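## Task

Put the red-capped bottle upright on the wall ledge marked by a blue label strip, leaving every other bottle on its own ledge, each with its entire base resting on the ledge. The result must hold without the robot supporting anything, so release the bottle and pull the grippers away at the end.

## Robot and tools

Robot: two arms, left_arm and right_arm, each with six joints and a two-finger gripper. Names are labels, not image sides. Loose objects may occasionally get a brief tug or shove.

World frame (used for every reported gripper pose and camera calibration): origin at table-top height, midway between the arms, roughly 5 to 10 cm in from the near table edge; +x points out across the table, +z up, left_arm sits toward +y. Positions are in metres, orientation as quaternion wxyz. Printed hand positions can be off, more when reaching far. A gripper's fingers point along its own +z and spread along its own y; the reported point lies between the pads, about 1 cm short of the tips.

Row layout (used by execute_actions and move): one flat list of 14 numbers covering both arms, even if only one moves. First 7 are left_arm, next 7 right_arm. Per arm: six joint values in the order elbow, waist, shoulder, wrist roll, wrist yaw, wrist pitch, then the gripper opening. All numbers lie in [-1, 1]. Joint values are scaled offsets: 1.0 equals 1.238 rad elbow, 1.202 waist, 1.258 shoulder, 2.022 wrist roll, 2.022 wrist yaw, 2.073 wrist pitch. Opening is absolute, not an offset: +1 fully open (pad gap 0.094 m), -1 closed. Waist, shoulder and wrist roll have flipped sign versus the URDF everywhere you read or write them. Stated URDF ranges: waist -2.618 to 3.054, shoulder 0.000 to 3.142, elbow 0.000 to 3.142, wrist pitch -1.571 to 1.571, wrist yaw -1.571 to 1.571, wrist roll -2.094 to 2.094; negate and swap ends for the three flipped joints (e.g. shoulder becomes -3.142 to 0.000 in your numbers). Real ends may differ by 0.036 rad.

execute_actions(actions): a list of up to 15 actions; each action is a table of up to 15 rows, one row per 1/30 s step; a short table repeats its final row until 15 steps pass. Joint offsets in every row are measured from the joint angles when that action began (for the first action, from the most recent reported state), not from the previous row. An action asking a joint more than 0.036 rad beyond its range is rejected for both arms; a malformed action, or a bad first action, rejects the entire call. Overshooting a real end just stops at it and may print "joint sent to its limit". An empty list only returns state and images.

move(target, speed, blocking): target is one 14-number row whose joint offsets count from the Joint positions in the latest result that printed them; all joints travel proportionally so grippers trace curves, lasting 0.5 to 10 s. speed is the peak rad/s of the joint with most distance, 0.01 to 2 (default 0.5). It does not avoid obstacles or the other arm. The move: line reports the ending (done, off_target, moving, held, fault), limits=held or none, and each arm's joint farthest from target. blocking=false returns after 0.5 s; then use wait or stop before sending anything else.

wait(seconds): 0 to 10, arms keep their last command. stop(): brakes a running move (needs room; fingers continue). zoom_image(camera, region): camera is cam_head_left, cam_head_right, cam_left_wrist or cam_right_wrist; region [x0, y0, x1, y1] pixels from top-left, at most 504 by 504. Head images are 896x504, wrist images 504x504. finished_scene(scene): 1 or 2, ends that scene irreversibly and reports success.

Motion limits: per step a joint's target can lead its measured angle by at most 0.202 waist, 0.258 shoulder, 0.238 elbow, 0.573 wrist pitch, 0.522 wrist yaw and roll (rad), and targets that would shift the gripper over 70 mm are scaled back, so big changes span several actions. Check the Joint targets line. Arms can sag under zero offsets; counter by commanding back toward the desired angles. "joint command not followed" or HELD in step readings means the clearance check trimmed that arm's targets.

Gripping: grip_measured uses the command scale. To hold, command roughly 0.03 below grip_measured; less for a lighter grip. Readings may be off by about 1 mm. Pad force tops out near 50 to 62 N.

Results also give Joint positions and velocities (per arm, joint order above, then pad gap in m), joint torques (offset and noisy), and temperature warnings: MOTOR HOT from 75 °C, a 10 s arm stop at 90 °C, and the arm drops at 100 °C. Avoid holding loads longer than needed.

Hazards: a fixed bar and plate behind the bases can rise up to 3 cm above the table with no warning on contact. Never let the arms strike each other, never knock or drop anything off the table, avoid slamming, fast contacts and pushing targets deep past contact. Release bottles gently upright and retreat.

Each tool is called after "Request:" as a command line: name --argument value for each argument, lists and objects as JSON in quotes; but a table of rows of numbers goes row by row, as --pt "numbers of a row", without its own name.

## Session

Request:
execute_actions --actions '[]'

Scene clock: 0.00 s.
left_arm: end_effector_position=(+0.3712, +0.3129, +0.4113) grip_measured=+1.000 end_effector_quat_wxyz=(+0.721, +0.003, +0.692, +0.018) | right_arm: end_effector_position=(+0.3649, -0.3531, +0.3990) grip_measured=+1.000 end_effector_quat_wxyz=(+0.713, +0.028, +0.700, -0.004)
Joint names: [elbow, waist, shoulder, wrist roll, wrist yaw, wrist pitch]
Joint positions: left_arm=[ 1.06   0.016 -1.038 -0.009 -0.005  0.003  0.094] | right_arm=[ 1.046  0.014 -1.052  0.007 -0.004 -0.006  0.094]
Joint velocities: left_arm=[-0.027 -0.002 -0.002  0.007 -0.022 -0.007  0.   ] | right_arm=[-0.002  0.002 -0.007  0.022 -0.022  0.022  0.   ]
Joint torques (N m, as the arm reports them, + toward a larger Joint positions number): no reading
Motor temperatures (°C, as the motors report them): left_arm=[35 29 32 31 28 39] | right_arm=[34 32 30 31 29 38]
Joint targets: left_arm=[1.069 0.015 -1.033 -0.009 -0.006 0.001] | right_arm=[1.062 0.012 -1.046 0.008 -0.007 0.010]

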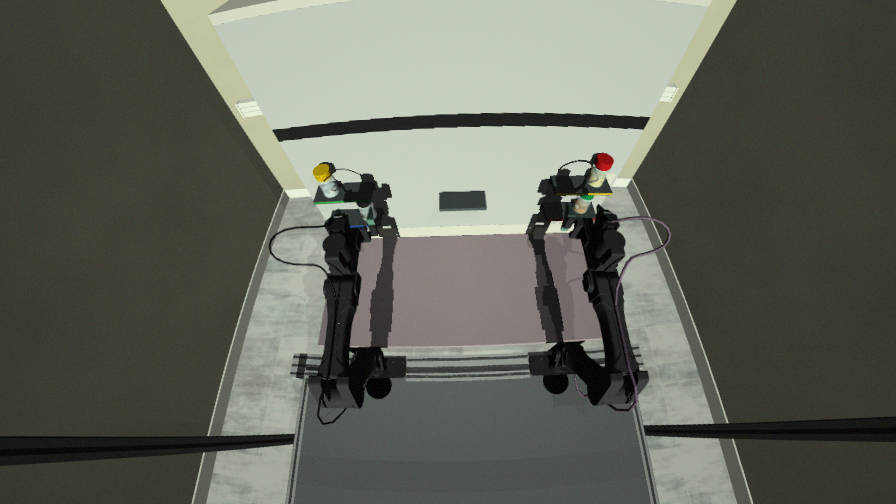

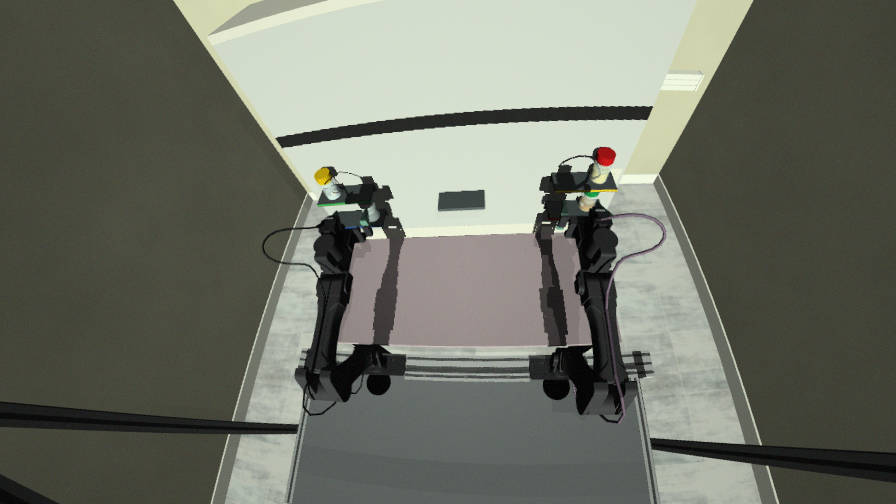

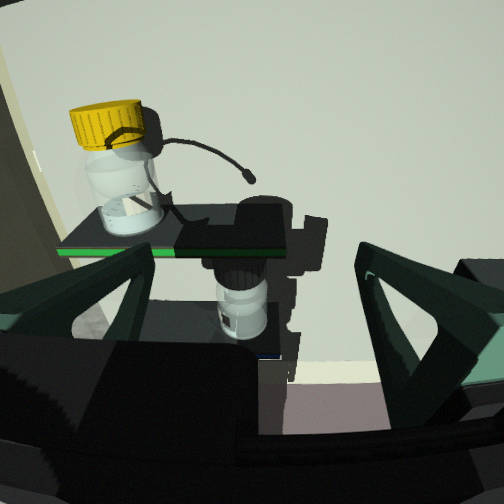

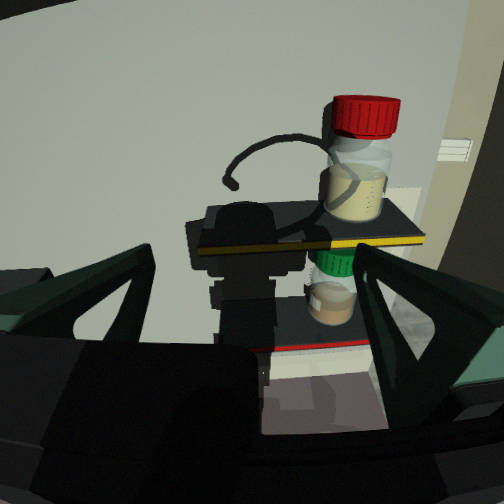

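Request:
execute_actions --actions '[]'

Scene clock: 22.53 s.
left_arm: end_effector_position=(+0.3712, +0.3129, +0.4113) grip_measured=+1.000 end_effector_quat_wxyz=(+0.721, +0.003, +0.692, +0.018) | right_arm: end_effector_position=(+0.3649, -0.3531, +0.3990) grip_measured=+1.000 end_effector_quat_wxyz=(+0.713, +0.028, +0.700, -0.004)
Joint names: [elbow, waist, shoulder, wrist roll, wrist yaw, wrist pitch]
Joint positions: left_arm=[ 1.06   0.016 -1.038 -0.009 -0.005  0.003  0.094] | right_arm=[ 1.046  0.014 -1.052  0.007 -0.004 -0.006  0.094]
Joint velocities: left_arm=[-0.007 -0.007 -0.007 -0.022  0.022 -0.007  0.   ] | right_arm=[-0.007 -0.007  0.007  0.037 -0.037  0.022  0.   ]
Joint torques (N m, as the arm reports them, + toward a larger Joint positions number): left_arm=[ 7.14 -0.09  2.89  0.   -0.03  1.71] | right_arm=[ 7.45 -0.19  3.03  0.02  0.01  2.07]
Motor temperatures (°C, as the motors report them): left_arm=[37 29 32 31 28 42] | right_arm=[37 32 31 31 29 41]
Joint targets: left_arm=[1.069 0.015 -1.033 -0.009 -0.006 0.001] | right_arm=[1.062 0.012 -1.046 0.008 -0.007 0.010]

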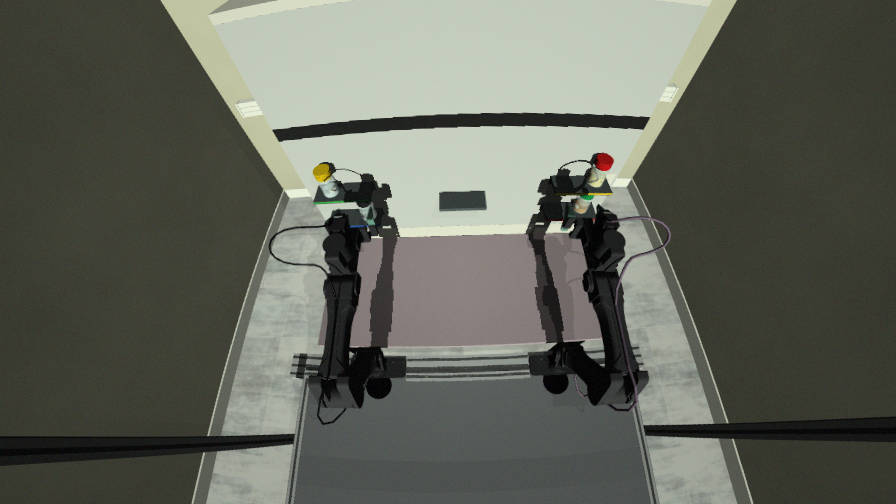

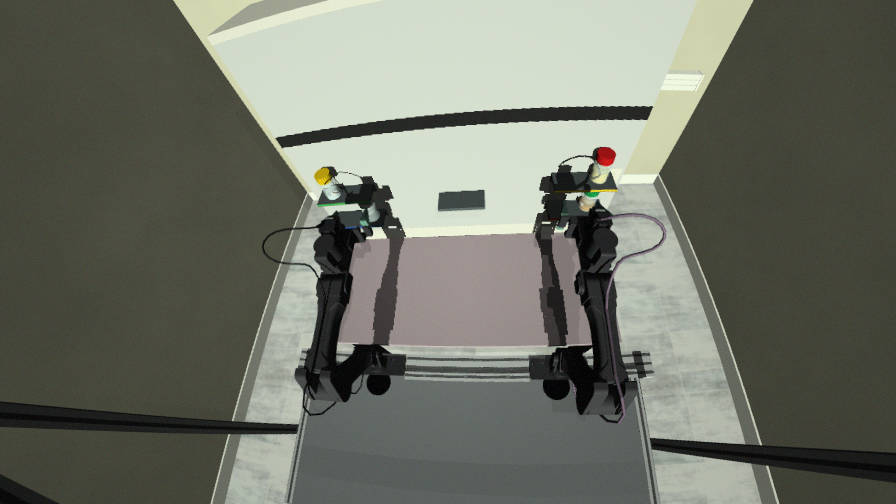

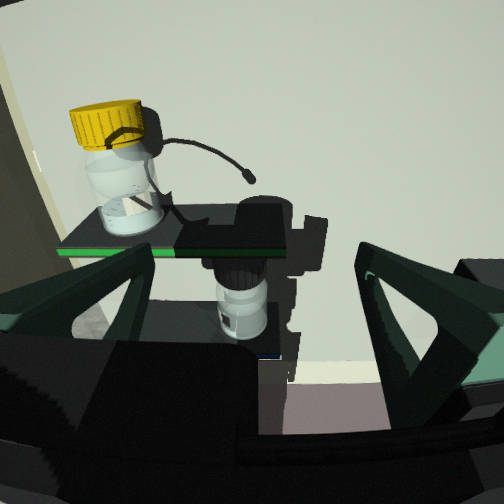

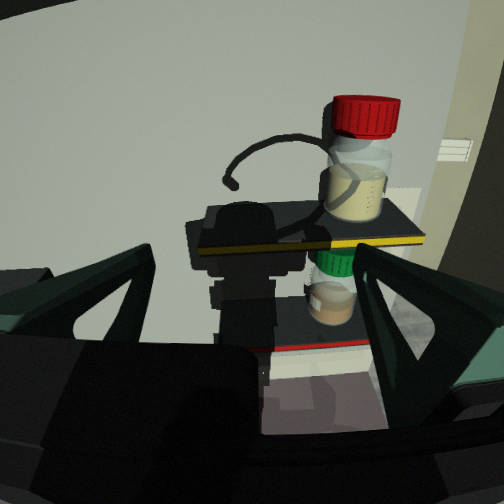

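Request:
move --target '[0.161,0.167,-0.136,0,0,-0.007,1, 0.01,0,0,0,0,0.004,1]' --speed 0.5

Scene clock: 49.23 s.
left_arm: end_effector_position=(+0.4028, +0.2328, +0.4303) grip_measured=+1.000 end_effector_quat_wxyz=(+0.719, +0.071, +0.689, -0.051) | right_arm: end_effector_position=(+0.3649, -0.3530, +0.3978) grip_measured=+1.000 end_effector_quat_wxyz=(+0.712, +0.028, +0.702, -0.004)
Joint names: [elbow, waist, shoulder, wrist roll, wrist yaw, wrist pitch]
Joint positions: left_arm=[ 1.225  0.21  -1.199 -0.009 -0.004  0.     0.094] | right_arm=[ 1.046  0.014 -1.052  0.007 -0.004 -0.01   0.094]
Joint velocities: left_arm=[-0.002  0.007  0.002 -0.022 -0.022 -0.051  0.   ] | right_arm=[-0.007  0.027  0.002 -0.022 -0.007  0.022  0.   ]
Joint torques (N m, as the arm reports them, + toward a larger Joint positions number): left_arm=[ 8.82  0.66  3.12  0.   -0.02  1.61] | right_arm=[ 7.22 -0.06  2.35  0.01  0.02  2.04]
Motor temperatures (°C, as the motors report them): left_arm=[38 29 32 31 28 43] | right_arm=[38 32 31 31 29 42]
Joint targets: left_arm=[1.259 0.217 -1.209 -0.009 -0.005 -0.012] | right_arm=[1.059 0.014 -1.052 0.007 -0.004 0.002]
move: off_target (left_arm); limits=none; left_arm: farthest joint: the elbow, 0.034 radians from its target (0.200 radians at the start); right_arm: farthest joint: the elbow, 0.012 radians from its target (0.012 radians at the start)
camera_calibration (this result's frames):
cam_left_wrist: T_world_to_cam=[[-0.176665, -0.982817, -0.0534883, 0.322147], [-0.527917, 0.14048, -0.837597, 0.547126], [0.830718, -0.119737, -0.543664, 0.0580965], [0, 0, 0, 1]] pos_world=[0.297488, 0.246708, 0.507087]
cam_right_wrist: T_world_to_cam=[[-0.0490835, -0.998096, -0.0373461, -0.318614], [-0.563042, 0.0585338, -0.824353, 0.56083], [0.82497, -0.0194347, -0.564843, 0.0381636], [0, 0, 0, 1]] pos_world=[0.268648, -0.350094, 0.471979]

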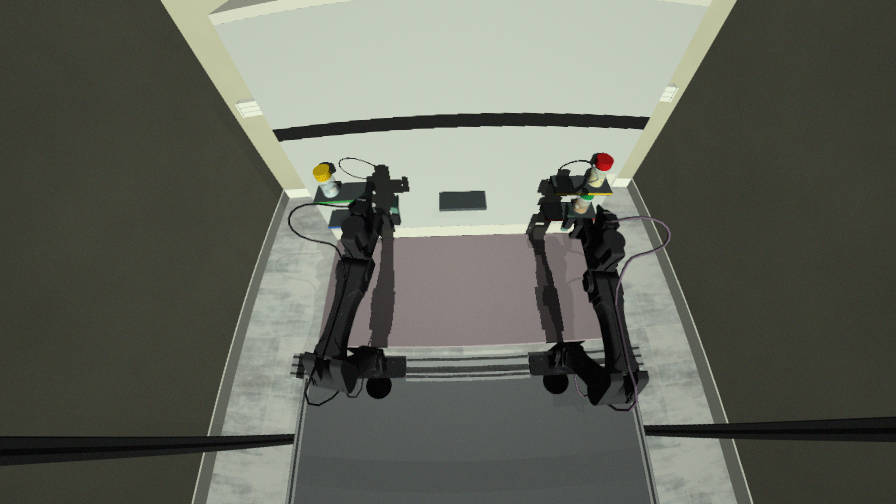

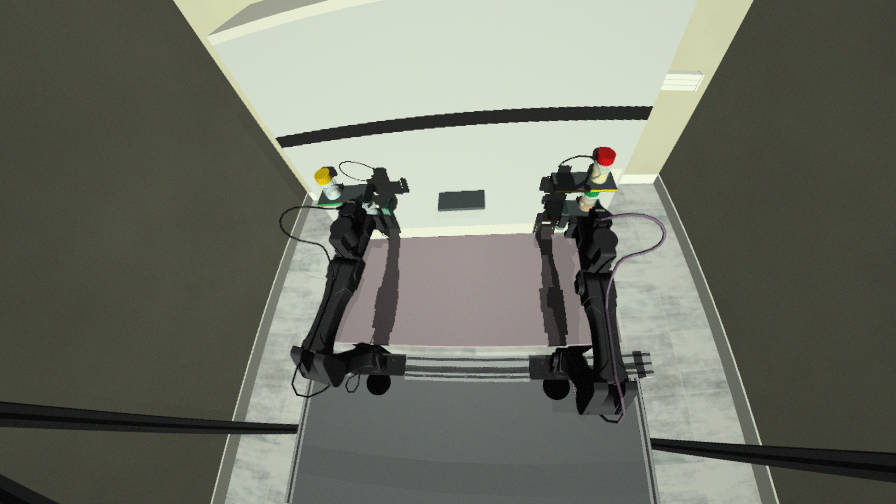

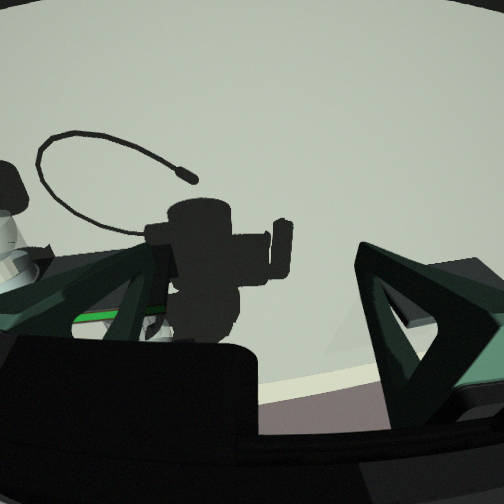

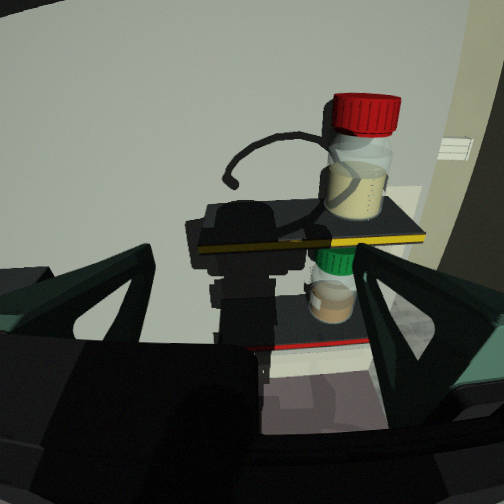

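Request:
move --target '[-0.1,-0.17,0.1,0,0,0.01,1, 0.161,0.167,-0.136,0,0,-0.007,1]' --speed 0.6

Scene clock: 56.60 s.
left_arm: end_effector_position=(+0.3833, +0.3128, +0.4217) grip_measured=+1.000 end_effector_quat_wxyz=(+0.725, +0.003, +0.689, +0.018) | right_arm: end_effector_position=(+0.3928, -0.4380, +0.4061) grip_measured=+1.000 end_effector_quat_wxyz=(+0.695, +0.101, +0.708, -0.071)
Joint names: [elbow, waist, shoulder, wrist roll, wrist yaw, wrist pitch]
Joint positions: left_arm=[ 1.118  0.016 -1.092 -0.009 -0.003  0.008  0.094] | right_arm=[ 1.209  0.211 -1.221  0.007 -0.002 -0.032  0.094]
Joint velocities: left_arm=[-0.002  0.007  0.007  0.007 -0.066 -0.037  0.   ] | right_arm=[-0.002 -0.012  0.017  0.007  0.007 -0.022  0.   ]
Joint torques (N m, as the arm reports them, + toward a larger Joint positions number): left_arm=[ 5.38 -0.91  4.43 -0.01 -0.02  1.84] | right_arm=[9.13 0.3  3.69 0.02 0.01 2.06]
Motor temperatures (°C, as the motors report them): left_arm=[39 29 32 31 28 43] | right_arm=[38 32 31 31 29 42]
Joint targets: left_arm=[1.101 0.006 -1.073 -0.009 -0.005 0.021] | right_arm=[1.245 0.215 -1.223 0.007 -0.004 -0.025]
move: off_target (right_arm); limits=none; left_arm: farthest joint: the shoulder, 0.019 radians from its target (0.126 radians at the start); right_arm: farthest joint: the elbow, 0.036 radians from its target (0.199 radians at the start)
camera_calibration (this result's frames):
cam_left_wrist: T_world_to_cam=[[0.0155254, -0.998597, -0.0506305, 0.326894], [-0.535499, 0.0344582, -0.843833, 0.557081], [0.844393, 0.0402135, -0.534213, 0.0198523], [0, 0, 0, 1]] pos_world=[0.276478, 0.306441, 0.497239]
cam_right_wrist: T_world_to_cam=[[-0.244753, -0.968667, -0.0422003, -0.309985], [-0.567692, 0.178451, -0.803667, 0.634312], [0.786016, -0.172744, -0.593581, -0.0220101], [0, 0, 0, 1]] pos_world=[0.301524, -0.417268, 0.483629]

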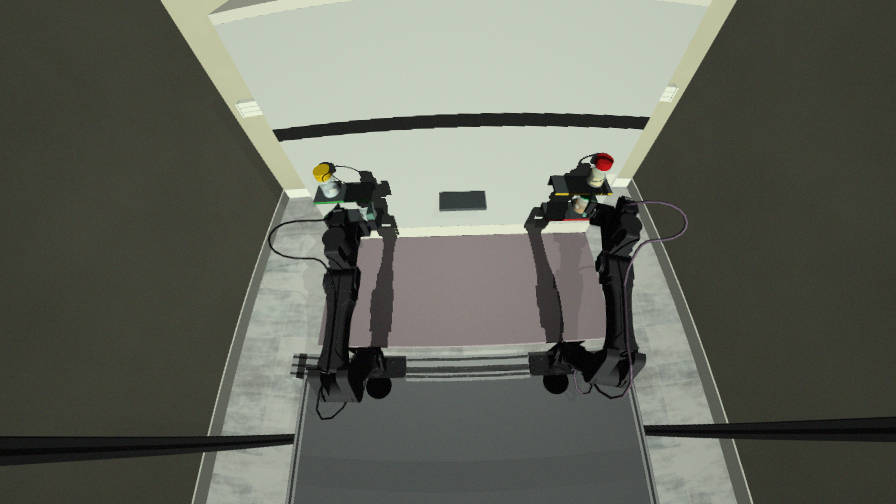

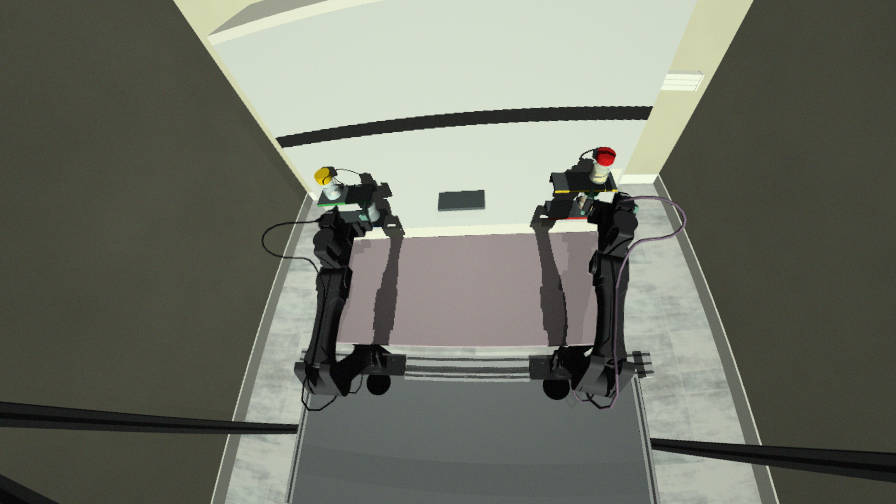

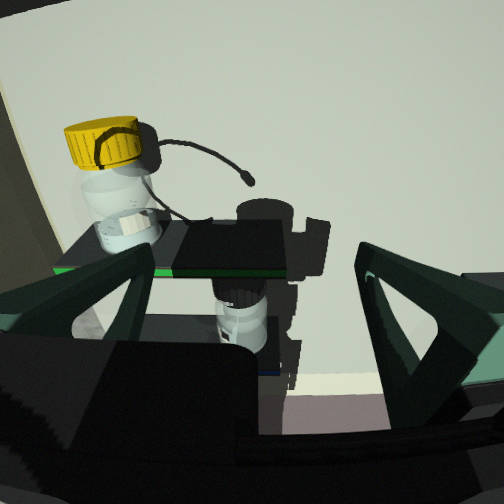

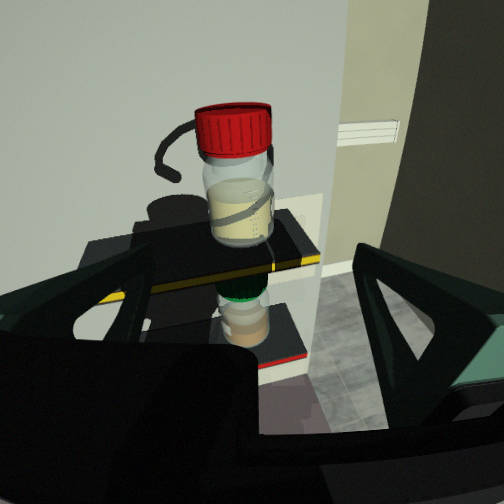

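Request:
move --target '[0.005,0,0,0,0,0.004,1, 0.275,-0.036,-0.353,0,0,0.088,1]' --speed 0.4

Scene clock: 66.53 s.
left_arm: end_effector_position=(+0.3833, +0.3128, +0.4217) grip_measured=+1.000 end_effector_quat_wxyz=(+0.725, +0.003, +0.689, +0.018) | right_arm: end_effector_position=(+0.5161, -0.4534, +0.3879) grip_measured=+1.000 end_effector_quat_wxyz=(+0.699, +0.091, +0.707, -0.063)
Joint names: [elbow, waist, shoulder, wrist roll, wrist yaw, wrist pitch]
Joint positions: left_arm=[ 1.118  0.016 -1.092 -0.009 -0.003  0.008  0.094] | right_arm=[ 1.51   0.185 -1.672  0.007 -0.002  0.125  0.094]
Joint velocities: left_arm=[-0.022  0.002 -0.007 -0.051  0.066  0.007  0.   ] | right_arm=[-0.007  0.007 -0.002  0.051 -0.037  0.007  0.   ]
Joint torques (N m, as the arm reports them, + toward a larger Joint positions number): left_arm=[ 6.95  0.    2.95  0.   -0.01  1.81] | right_arm=[ 9.66 -1.25  9.49  0.01  0.02  2.15]
Motor temperatures (°C, as the motors report them): left_arm=[38 29 32 31 28 43] | right_arm=[39 32 31 31 29 42]
Joint targets: left_arm=[1.124 0.016 -1.092 -0.009 -0.003 0.016] | right_arm=[1.550 0.168 -1.665 0.007 -0.002 0.151]
move: off_target (right_arm); limits=none; left_arm: farthest joint: the wrist pitch, 0.008 radians from its target (0.008 radians at the start); right_arm: farthest joint: the elbow, 0.039 radians from its target (0.340 radians at the start)
camera_calibration (this result's frames):
cam_left_wrist: T_world_to_cam=[[0.0155254, -0.998597, -0.0506305, 0.326894], [-0.535499, 0.0344582, -0.843833, 0.557081], [0.844393, 0.0402135, -0.534213, 0.0198523], [0, 0, 0, 1]] pos_world=[0.276478, 0.306441, 0.497239]
cam_right_wrist: T_world_to_cam=[[-0.219559, -0.974709, -0.0416644, -0.311524], [-0.566441, 0.162133, -0.807996, 0.68606], [0.794316, -0.153803, -0.587713, -0.130435], [0, 0, 0, 1]] pos_world=[0.423821, -0.434939, 0.464696]

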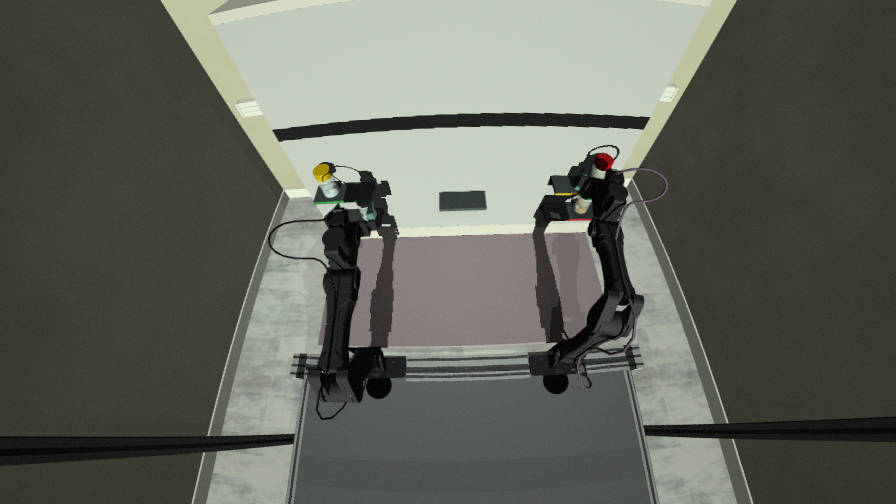

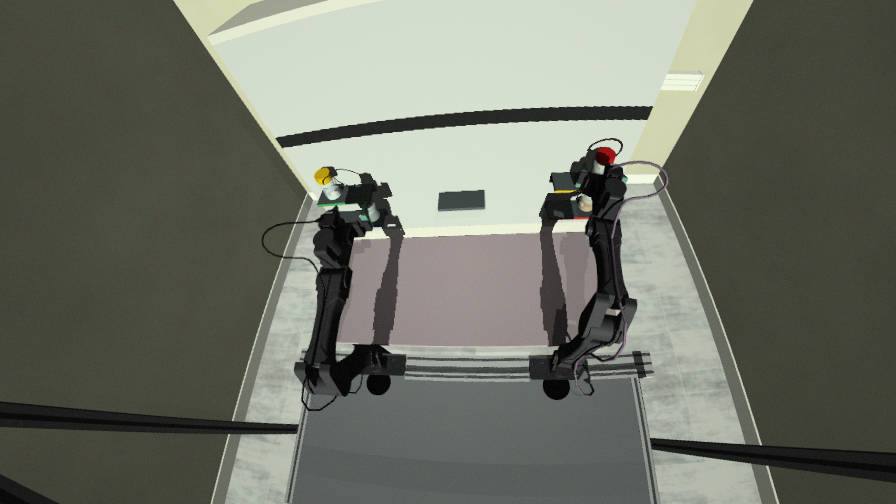

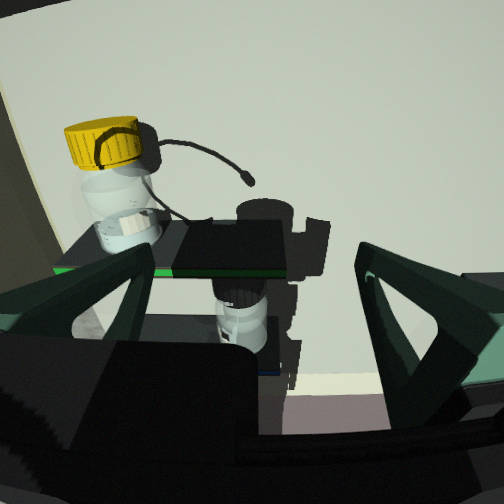

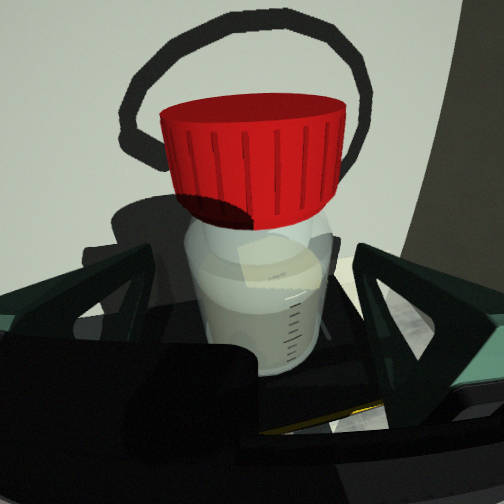

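Request:
move --target '[0.005,0,0,0,0,0.004,1, 0.032,0,0.028,0,0,0.003,1]' --speed 0.1

Request:
execute_actions --actions '[[[0,0,0,0,0,0.004,1, 0.03,0,0.005,0,0,0.008,0.6]],[[0,0,0,0,0,0,1, 0,0,0,0,0,0,0.3]],[[0,0,0,0,0,0,1, 0,0,0,0,0,0,0.12]]]'

Scene clock: 72.80 s.
left_arm: end_effector_position=(+0.3833, +0.3128, +0.4217) grip_measured=+1.000 end_effector_quat_wxyz=(+0.725, +0.003, +0.689, +0.018) | right_arm: end_effector_position=(+0.5161, -0.4534, +0.3866) grip_measured=+1.000 end_effector_quat_wxyz=(+0.697, +0.091, +0.708, -0.063)
Joint names: [elbow, waist, shoulder, wrist roll, wrist yaw, wrist pitch]
Joint positions: left_arm=[ 1.118  0.016 -1.092 -0.009 -0.003  0.008  0.094] | right_arm=[ 1.51   0.185 -1.672  0.007 -0.002  0.12   0.094]
Joint velocities: left_arm=[-0.007 -0.007  0.012 -0.037 -0.081  0.007  0.   ] | right_arm=[-0.017  0.007  0.002 -0.051 -0.022  0.125  0.   ]
Joint torques (N m, as the arm reports them, + toward a larger Joint positions number): left_arm=[ 6.95  0.01  2.95 -0.01 -0.01  1.8 ] | right_arm=[ 9.62 -0.03 12.26  0.01  0.04  2.02]
Motor temperatures (°C, as the motors report them): left_arm=[38 29 32 31 28 44] | right_arm=[40 32 32 31 29 42]
Joint targets: left_arm=[1.124 0.016 -1.092 -0.009 -0.003 0.016] | right_arm=[1.550 0.185 -1.637 0.007 -0.002 0.131]
move: off_target (right_arm); limits=none; left_arm: farthest joint: the wrist pitch, 0.008 radians from its target (0.008 radians at the start); right_arm: farthest joint: the elbow, 0.040 radians from its target (0.040 radians at the start)
camera_calibration (this result's frames):
cam_left_wrist: T_world_to_cam=[[0.0155254, -0.998597, -0.0506305, 0.326894], [-0.535499, 0.0344582, -0.843833, 0.557081], [0.844393, 0.0402135, -0.534213, 0.0198523], [0, 0, 0, 1]] pos_world=[0.276478, 0.306441, 0.497239]
cam_right_wrist: T_world_to_cam=[[-0.21954, -0.974714, -0.041658, -0.311534], [-0.570377, 0.162877, -0.805072, 0.686287], [0.7915, -0.152984, -0.591712, -0.127771], [0, 0, 0, 1]] pos_world=[0.424179, -0.434983, 0.46393]

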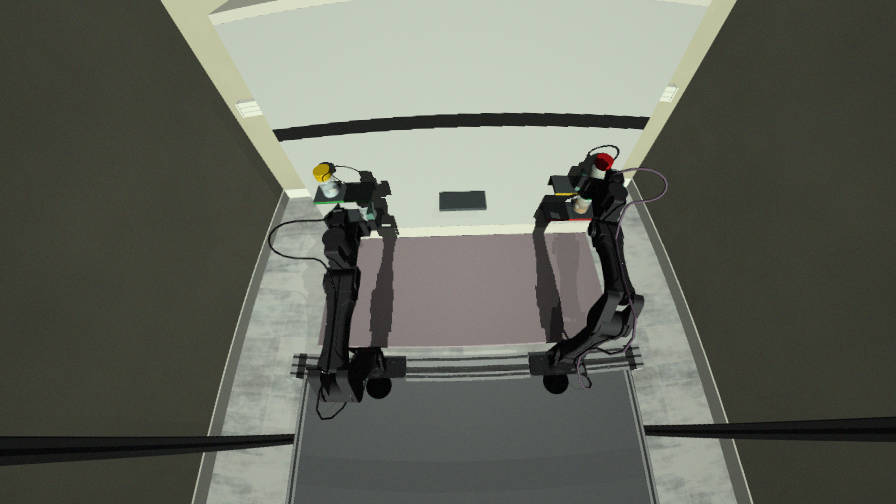

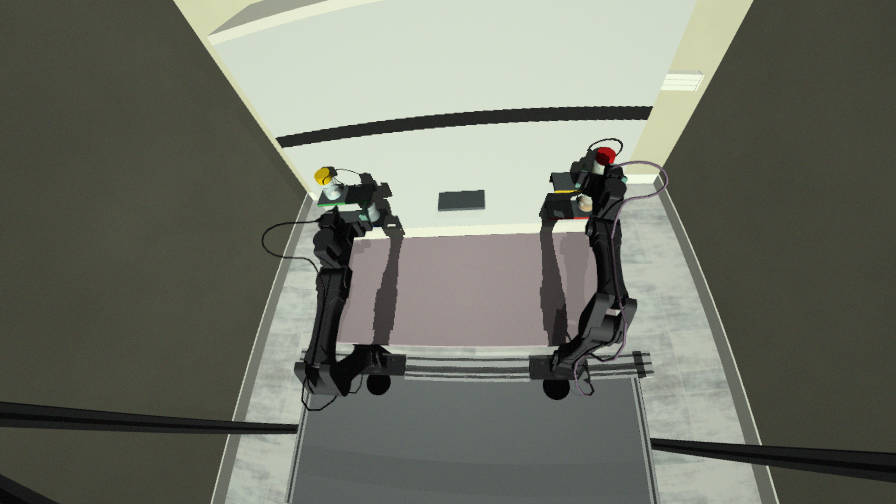

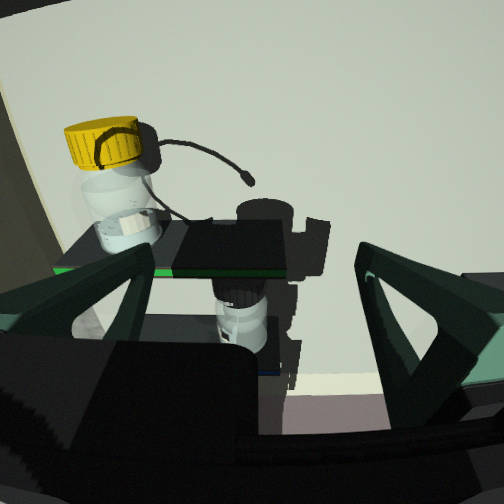

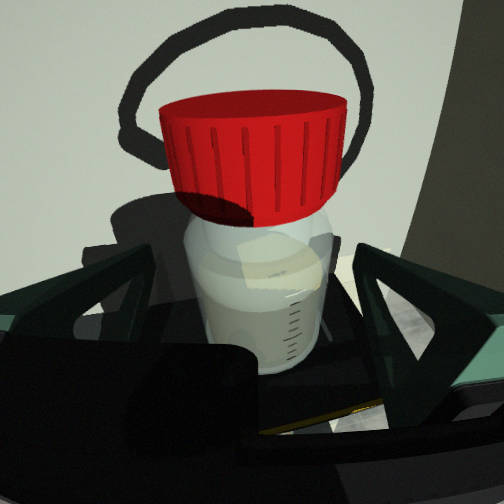

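Scene clock: 74.30 s.
left_arm: end_effector_position=(+0.3833, +0.3128, +0.4217) grip_measured=+1.000 end_effector_quat_wxyz=(+0.725, +0.003, +0.689, +0.018) | right_arm: end_effector_position=(+0.5159, -0.4543, +0.3859) grip_measured=+0.178 end_effector_quat_wxyz=(+0.696, +0.093, +0.709, -0.065)
Joint names: [elbow, waist, shoulder, wrist roll, wrist yaw, wrist pitch]
Joint positions: left_arm=[ 1.118  0.016 -1.092 -0.009 -0.003  0.008  0.094] | right_arm=[ 1.51   0.185 -1.672  0.008  0.003  0.118  0.055]
Joint velocities: left_arm=[ 0.002  0.012  0.017 -0.007 -0.037 -0.022  0.   ] | right_arm=[ 0.017 -0.007 -0.007 -0.081 -0.051  0.051  0.001]
Joint torques (N m, as the arm reports them, + toward a larger Joint positions number): left_arm=[ 6.52  0.01  2.94  0.   -0.01  1.73] | right_arm=[ 6.29 -0.06  8.71 -0.01  0.01  1.9 ]
Motor temperatures (°C, as the motors report them): left_arm=[38 29 32 31 28 44] | right_arm=[40 32 33 31 29 42]
Joint targets: left_arm=[1.118 0.016 -1.092 -0.009 -0.003 0.008] | right_arm=[1.510 0.185 -1.672 0.007 0.001 0.118]
Step readings (joint positions; steps 1 to 15: 1st action; 16 to 30: 2nd action; 31 to 45: 3rd action):
0: left_arm=[1.118 0.016 -1.092 -0.009 -0.003 0.008] | right_arm=[1.510 0.185 -1.672 0.007 -0.002 0.120]
1: left_arm=[1.118 0.016 -1.092 -0.009 -0.003 0.008] | right_arm=[1.510 0.185 -1.672 0.007 -0.002 0.120]
2: left_arm=[1.118 0.016 -1.092 -0.009 -0.003 0.008] | right_arm=[1.510 0.185 -1.672 0.007 -0.002 0.120]
4: left_arm=[1.118 0.016 -1.092 -0.009 -0.003 0.008] | right_arm=[1.510 0.185 -1.672 0.007 -0.002 0.120]
8: left_arm=[1.118 0.016 -1.092 -0.009 -0.003 0.008] | right_arm=[1.510 0.185 -1.672 0.007 -0.002 0.120]
15: left_arm=[1.118 0.016 -1.092 -0.009 -0.003 0.008] | right_arm=[1.510 0.185 -1.672 0.007 -0.002 0.120]
16: left_arm=[1.118 0.016 -1.092 -0.009 -0.003 0.008] | right_arm=[1.510 0.185 -1.672 0.007 -0.002 0.120]
17: left_arm=[1.118 0.016 -1.092 -0.009 -0.003 0.008] | right_arm=[1.510 0.185 -1.672 0.007 -0.002 0.118]
19: left_arm=[1.118 0.016 -1.092 -0.009 -0.003 0.008] | right_arm=[1.510 0.185 -1.672 0.007 -0.000 0.118]
23: left_arm=[1.118 0.016 -1.092 -0.009 -0.003 0.008] | right_arm=[1.510 0.185 -1.672 0.007 0.001 0.118]
30: left_arm=[1.118 0.016 -1.092 -0.009 -0.003 0.008] | right_arm=[1.510 0.185 -1.672 0.007 0.001 0.118]
31: left_arm=[1.118 0.016 -1.092 -0.009 -0.003 0.008] | right_arm=[1.510 0.185 -1.672 0.008 0.002 0.118]
32: left_arm=[1.118 0.016 -1.092 -0.009 -0.003 0.008] | right_arm=[1.510 0.185 -1.672 0.008 0.003 0.118]
34: left_arm=[1.118 0.016 -1.092 -0.009 -0.003 0.008] | right_arm=[1.510 0.185 -1.672 0.008 0.003 0.118]
38: left_arm=[1.118 0.016 -1.092 -0.009 -0.003 0.008] | right_arm=[1.510 0.185 -1.672 0.008 0.003 0.118]
45: Joint positions above
camera_calibration (this result's frames):
cam_left_wrist: T_world_to_cam=[[0.0155254, -0.998597, -0.0506305, 0.326894], [-0.535499, 0.0344582, -0.843833, 0.557081], [0.844393, 0.0402135, -0.534213, 0.0198523], [0, 0, 0, 1]] pos_world=[0.276478, 0.306441, 0.497239]
cam_right_wrist: T_world_to_cam=[[-0.224348, -0.973671, -0.0404136, -0.310081], [-0.572077, 0.165161, -0.803399, 0.68701], [0.788921, -0.157121, -0.594068, -0.127795], [0, 0, 0, 1]] pos_world=[0.424277, -0.435463, 0.463493]

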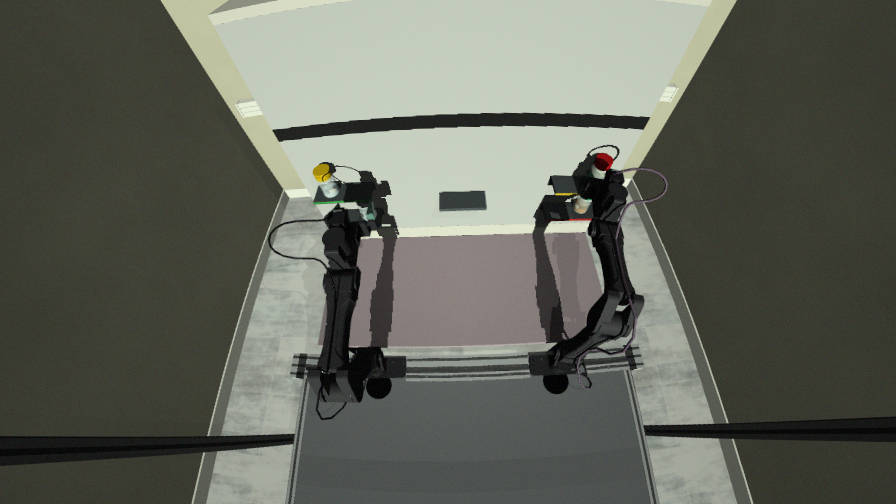

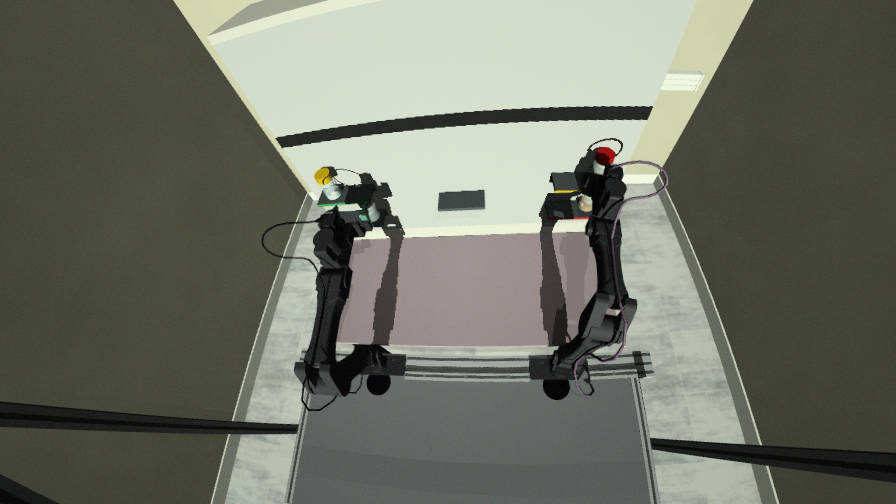

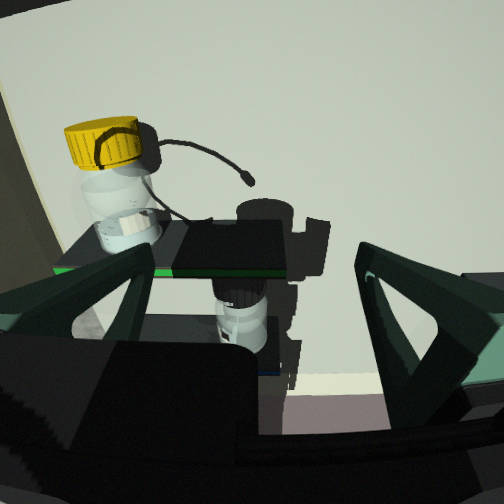

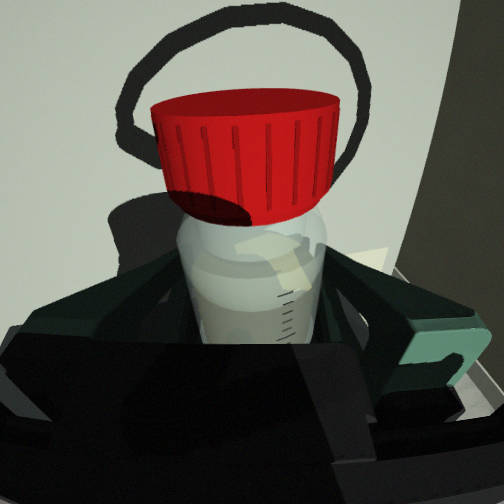

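Request:
move --target '[0,0,0,0,0,0.004,1, 0.113,0,0.02,0,0,-0.024,0.12]' --speed 0.2

Scene clock: 80.73 s.
left_arm: end_effector_position=(+0.3833, +0.3128, +0.4217) grip_measured=+1.000 end_effector_quat_wxyz=(+0.725, +0.003, +0.689, +0.018) | right_arm: end_effector_position=(+0.5122, -0.4544, +0.4057) grip_measured=+0.178 end_effector_quat_wxyz=(+0.690, +0.093, +0.715, -0.064)
Joint names: [elbow, waist, shoulder, wrist roll, wrist yaw, wrist pitch]
Joint positions: left_arm=[ 1.118  0.016 -1.092 -0.009 -0.003  0.008  0.094] | right_arm=[ 1.605  0.185 -1.672  0.01   0.003  0.008  0.055]
Joint velocities: left_arm=[-0.002 -0.007  0.012 -0.007 -0.022  0.022  0.   ] | right_arm=[ 0.002  0.012  0.002  0.022  0.007  0.007 -0.   ]
Joint torques (N m, as the arm reports them, + toward a larger Joint positions number): left_arm=[ 6.53  0.    2.95  0.   -0.01  1.81] | right_arm=[10.02 -0.06 11.23  0.01  0.05  2.54]
Motor temperatures (°C, as the motors report them): left_arm=[38 29 32 31 28 44] | right_arm=[39 32 33 31 29 42]
Joint targets: left_arm=[1.118 0.016 -1.092 -0.009 -0.003 0.016] | right_arm=[1.650 0.185 -1.647 0.009 0.003 0.068]
move: off_target (right_arm); limits=none; left_arm: farthest joint: the wrist pitch, 0.008 radians from its target (0.008 radians at the start); right_arm: farthest joint: the wrist pitch, 0.061 radians from its target (0.049 radians at the start)
camera_calibration (this result's frames):
cam_left_wrist: T_world_to_cam=[[0.0155254, -0.998597, -0.0506305, 0.326894], [-0.535499, 0.0344582, -0.843833, 0.557081], [0.844393, 0.0402135, -0.534213, 0.0198523], [0, 0, 0, 1]] pos_world=[0.276478, 0.306441, 0.497239]
cam_right_wrist: T_world_to_cam=[[-0.224236, -0.973747, -0.0391829, -0.3108], [-0.584282, 0.166511, -0.794285, 0.70396], [0.779957, -0.155213, -0.60628, -0.102708], [0, 0, 0, 1]] pos_world=[0.421726, -0.435799, 0.484697]

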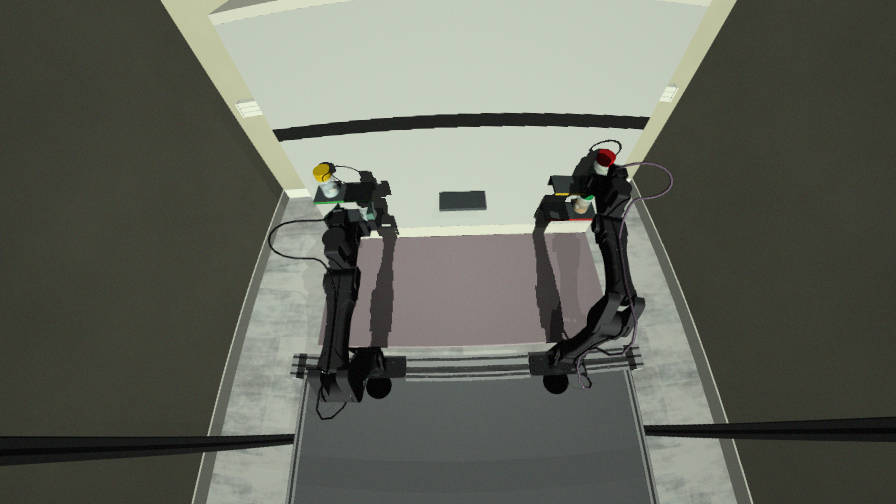

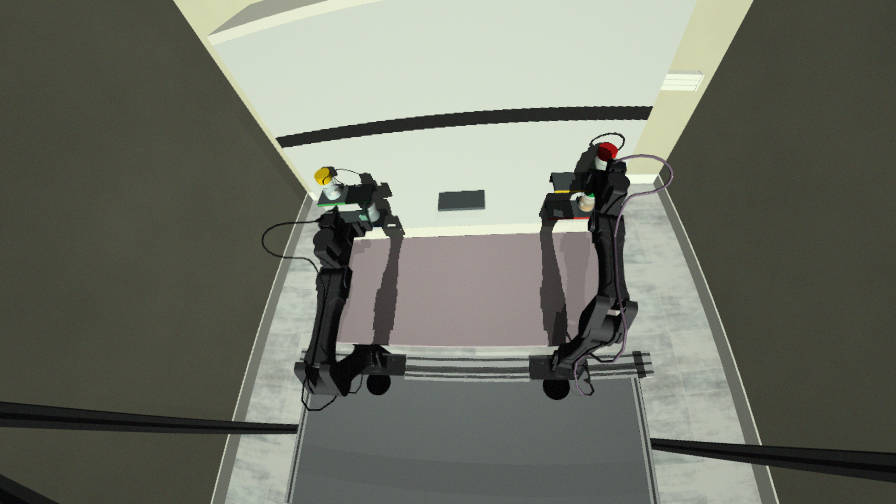

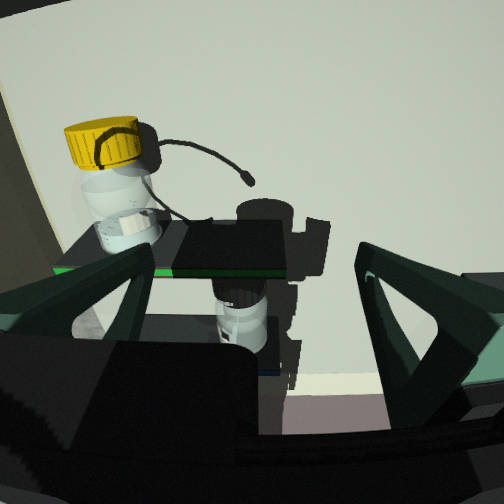

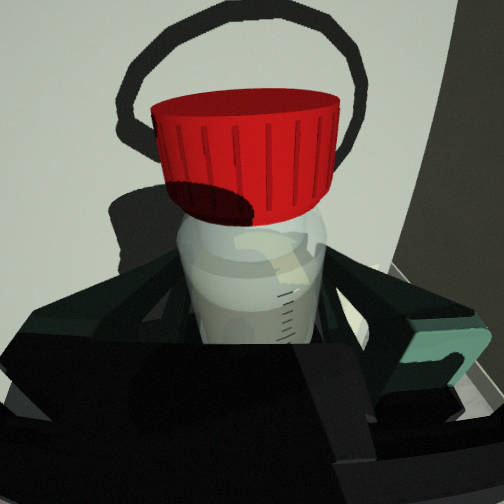

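Request:
move --target '[0,0,0,0,0,0.004,1, -0.035,-0.41,0.24,0,0,-0.058,0.12]' --speed 0.5

Scene clock: 87.37 s.
left_arm: end_effector_position=(+0.3833, +0.3128, +0.4217) grip_measured=+1.000 end_effector_quat_wxyz=(+0.725, +0.003, +0.689, +0.018) | right_arm: end_effector_position=(+0.4180, -0.2187, +0.4773) grip_measured=+0.178 end_effector_quat_wxyz=(+0.711, -0.084, +0.691, +0.101)
Joint names: [elbow, waist, shoulder, wrist roll, wrist yaw, wrist pitch]
Joint positions: left_arm=[ 1.118  0.016 -1.092 -0.009 -0.003  0.008  0.094] | right_arm=[ 1.555 -0.302 -1.394  0.01   0.003 -0.172  0.055]
Joint velocities: left_arm=[ 0.002  0.007  0.002 -0.007 -0.037  0.051  0.   ] | right_arm=[ 0.002  0.017  0.002 -0.022  0.007  0.007 -0.001]
Joint torques (N m, as the arm reports them, + toward a larger Joint positions number): left_arm=[ 6.53  0.    2.95  0.   -0.01  1.8 ] | right_arm=[ 6.35 -0.44  7.64  0.    0.01  2.52]
Motor temperatures (°C, as the motors report them): left_arm=[38 29 32 31 28 44] | right_arm=[40 32 35 31 29 43]
Joint targets: left_arm=[1.118 0.016 -1.092 -0.009 -0.003 0.016] | right_arm=[1.561 -0.308 -1.370 0.009 0.003 -0.112]
move: off_target (right_arm); limits=none; left_arm: farthest joint: the wrist pitch, 0.008 radians from its target (0.008 radians at the start); right_arm: farthest joint: the wrist pitch, 0.059 radians from its target (0.120 radians at the start)
camera_calibration (this result's frames):
cam_left_wrist: T_world_to_cam=[[0.0155254, -0.998597, -0.0506305, 0.326894], [-0.535499, 0.0344582, -0.843833, 0.557081], [0.844393, 0.0402135, -0.534213, 0.0198523], [0, 0, 0, 1]] pos_world=[0.276478, 0.306441, 0.497239]
cam_right_wrist: T_world_to_cam=[[0.257102, -0.966092, -0.0237861, -0.306457], [-0.537118, -0.122393, -0.83458, 0.60285], [0.80337, 0.227348, -0.550372, 0.097938], [0, 0, 0, 1]] pos_world=[0.323912, -0.244547, 0.54974]

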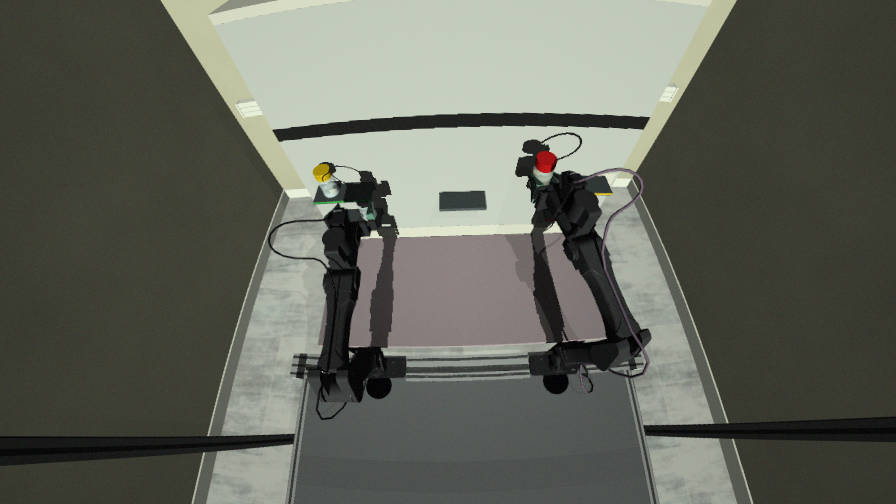

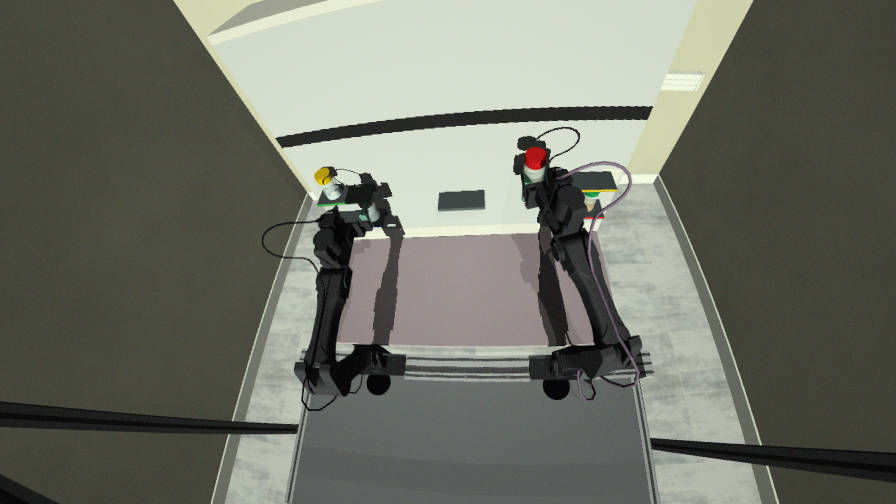

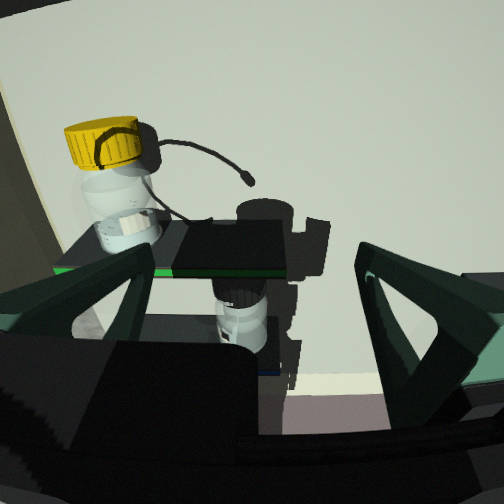

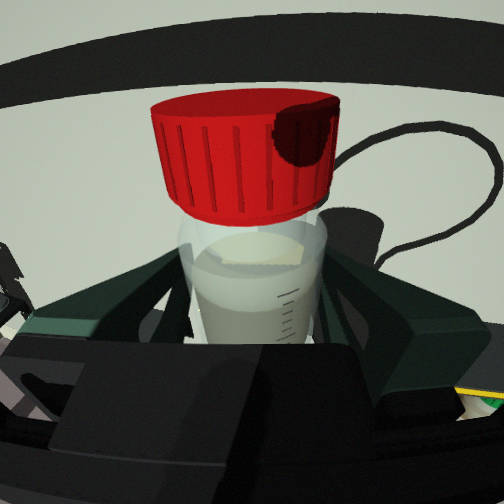

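Request:
zoom_image --camera "cam_head_left" --region '[400,160,540,250]'

Request:
zoom_image --camera "cam_head_right" --region '[400,160,540,250]'

Region (400, 160, 540, 250) of cam_head_left's 896x504 image, scaled by 3.600, with more detail than that image has; it fills the top 324 rows of this view, and the rest is white.

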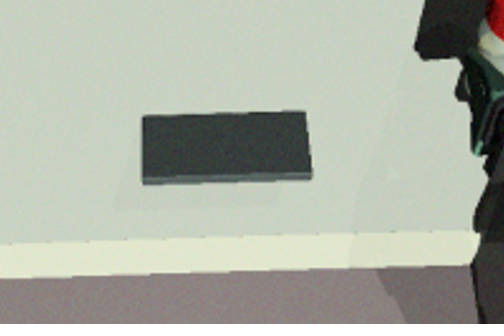

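Region (400, 160, 540, 250) of cam_head_right's 896x504 image, scaled by 3.600, with more detail than that image has; it fills the top 324 rows of this view, and the rest is white.

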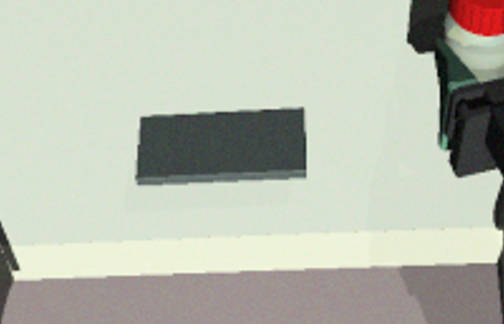

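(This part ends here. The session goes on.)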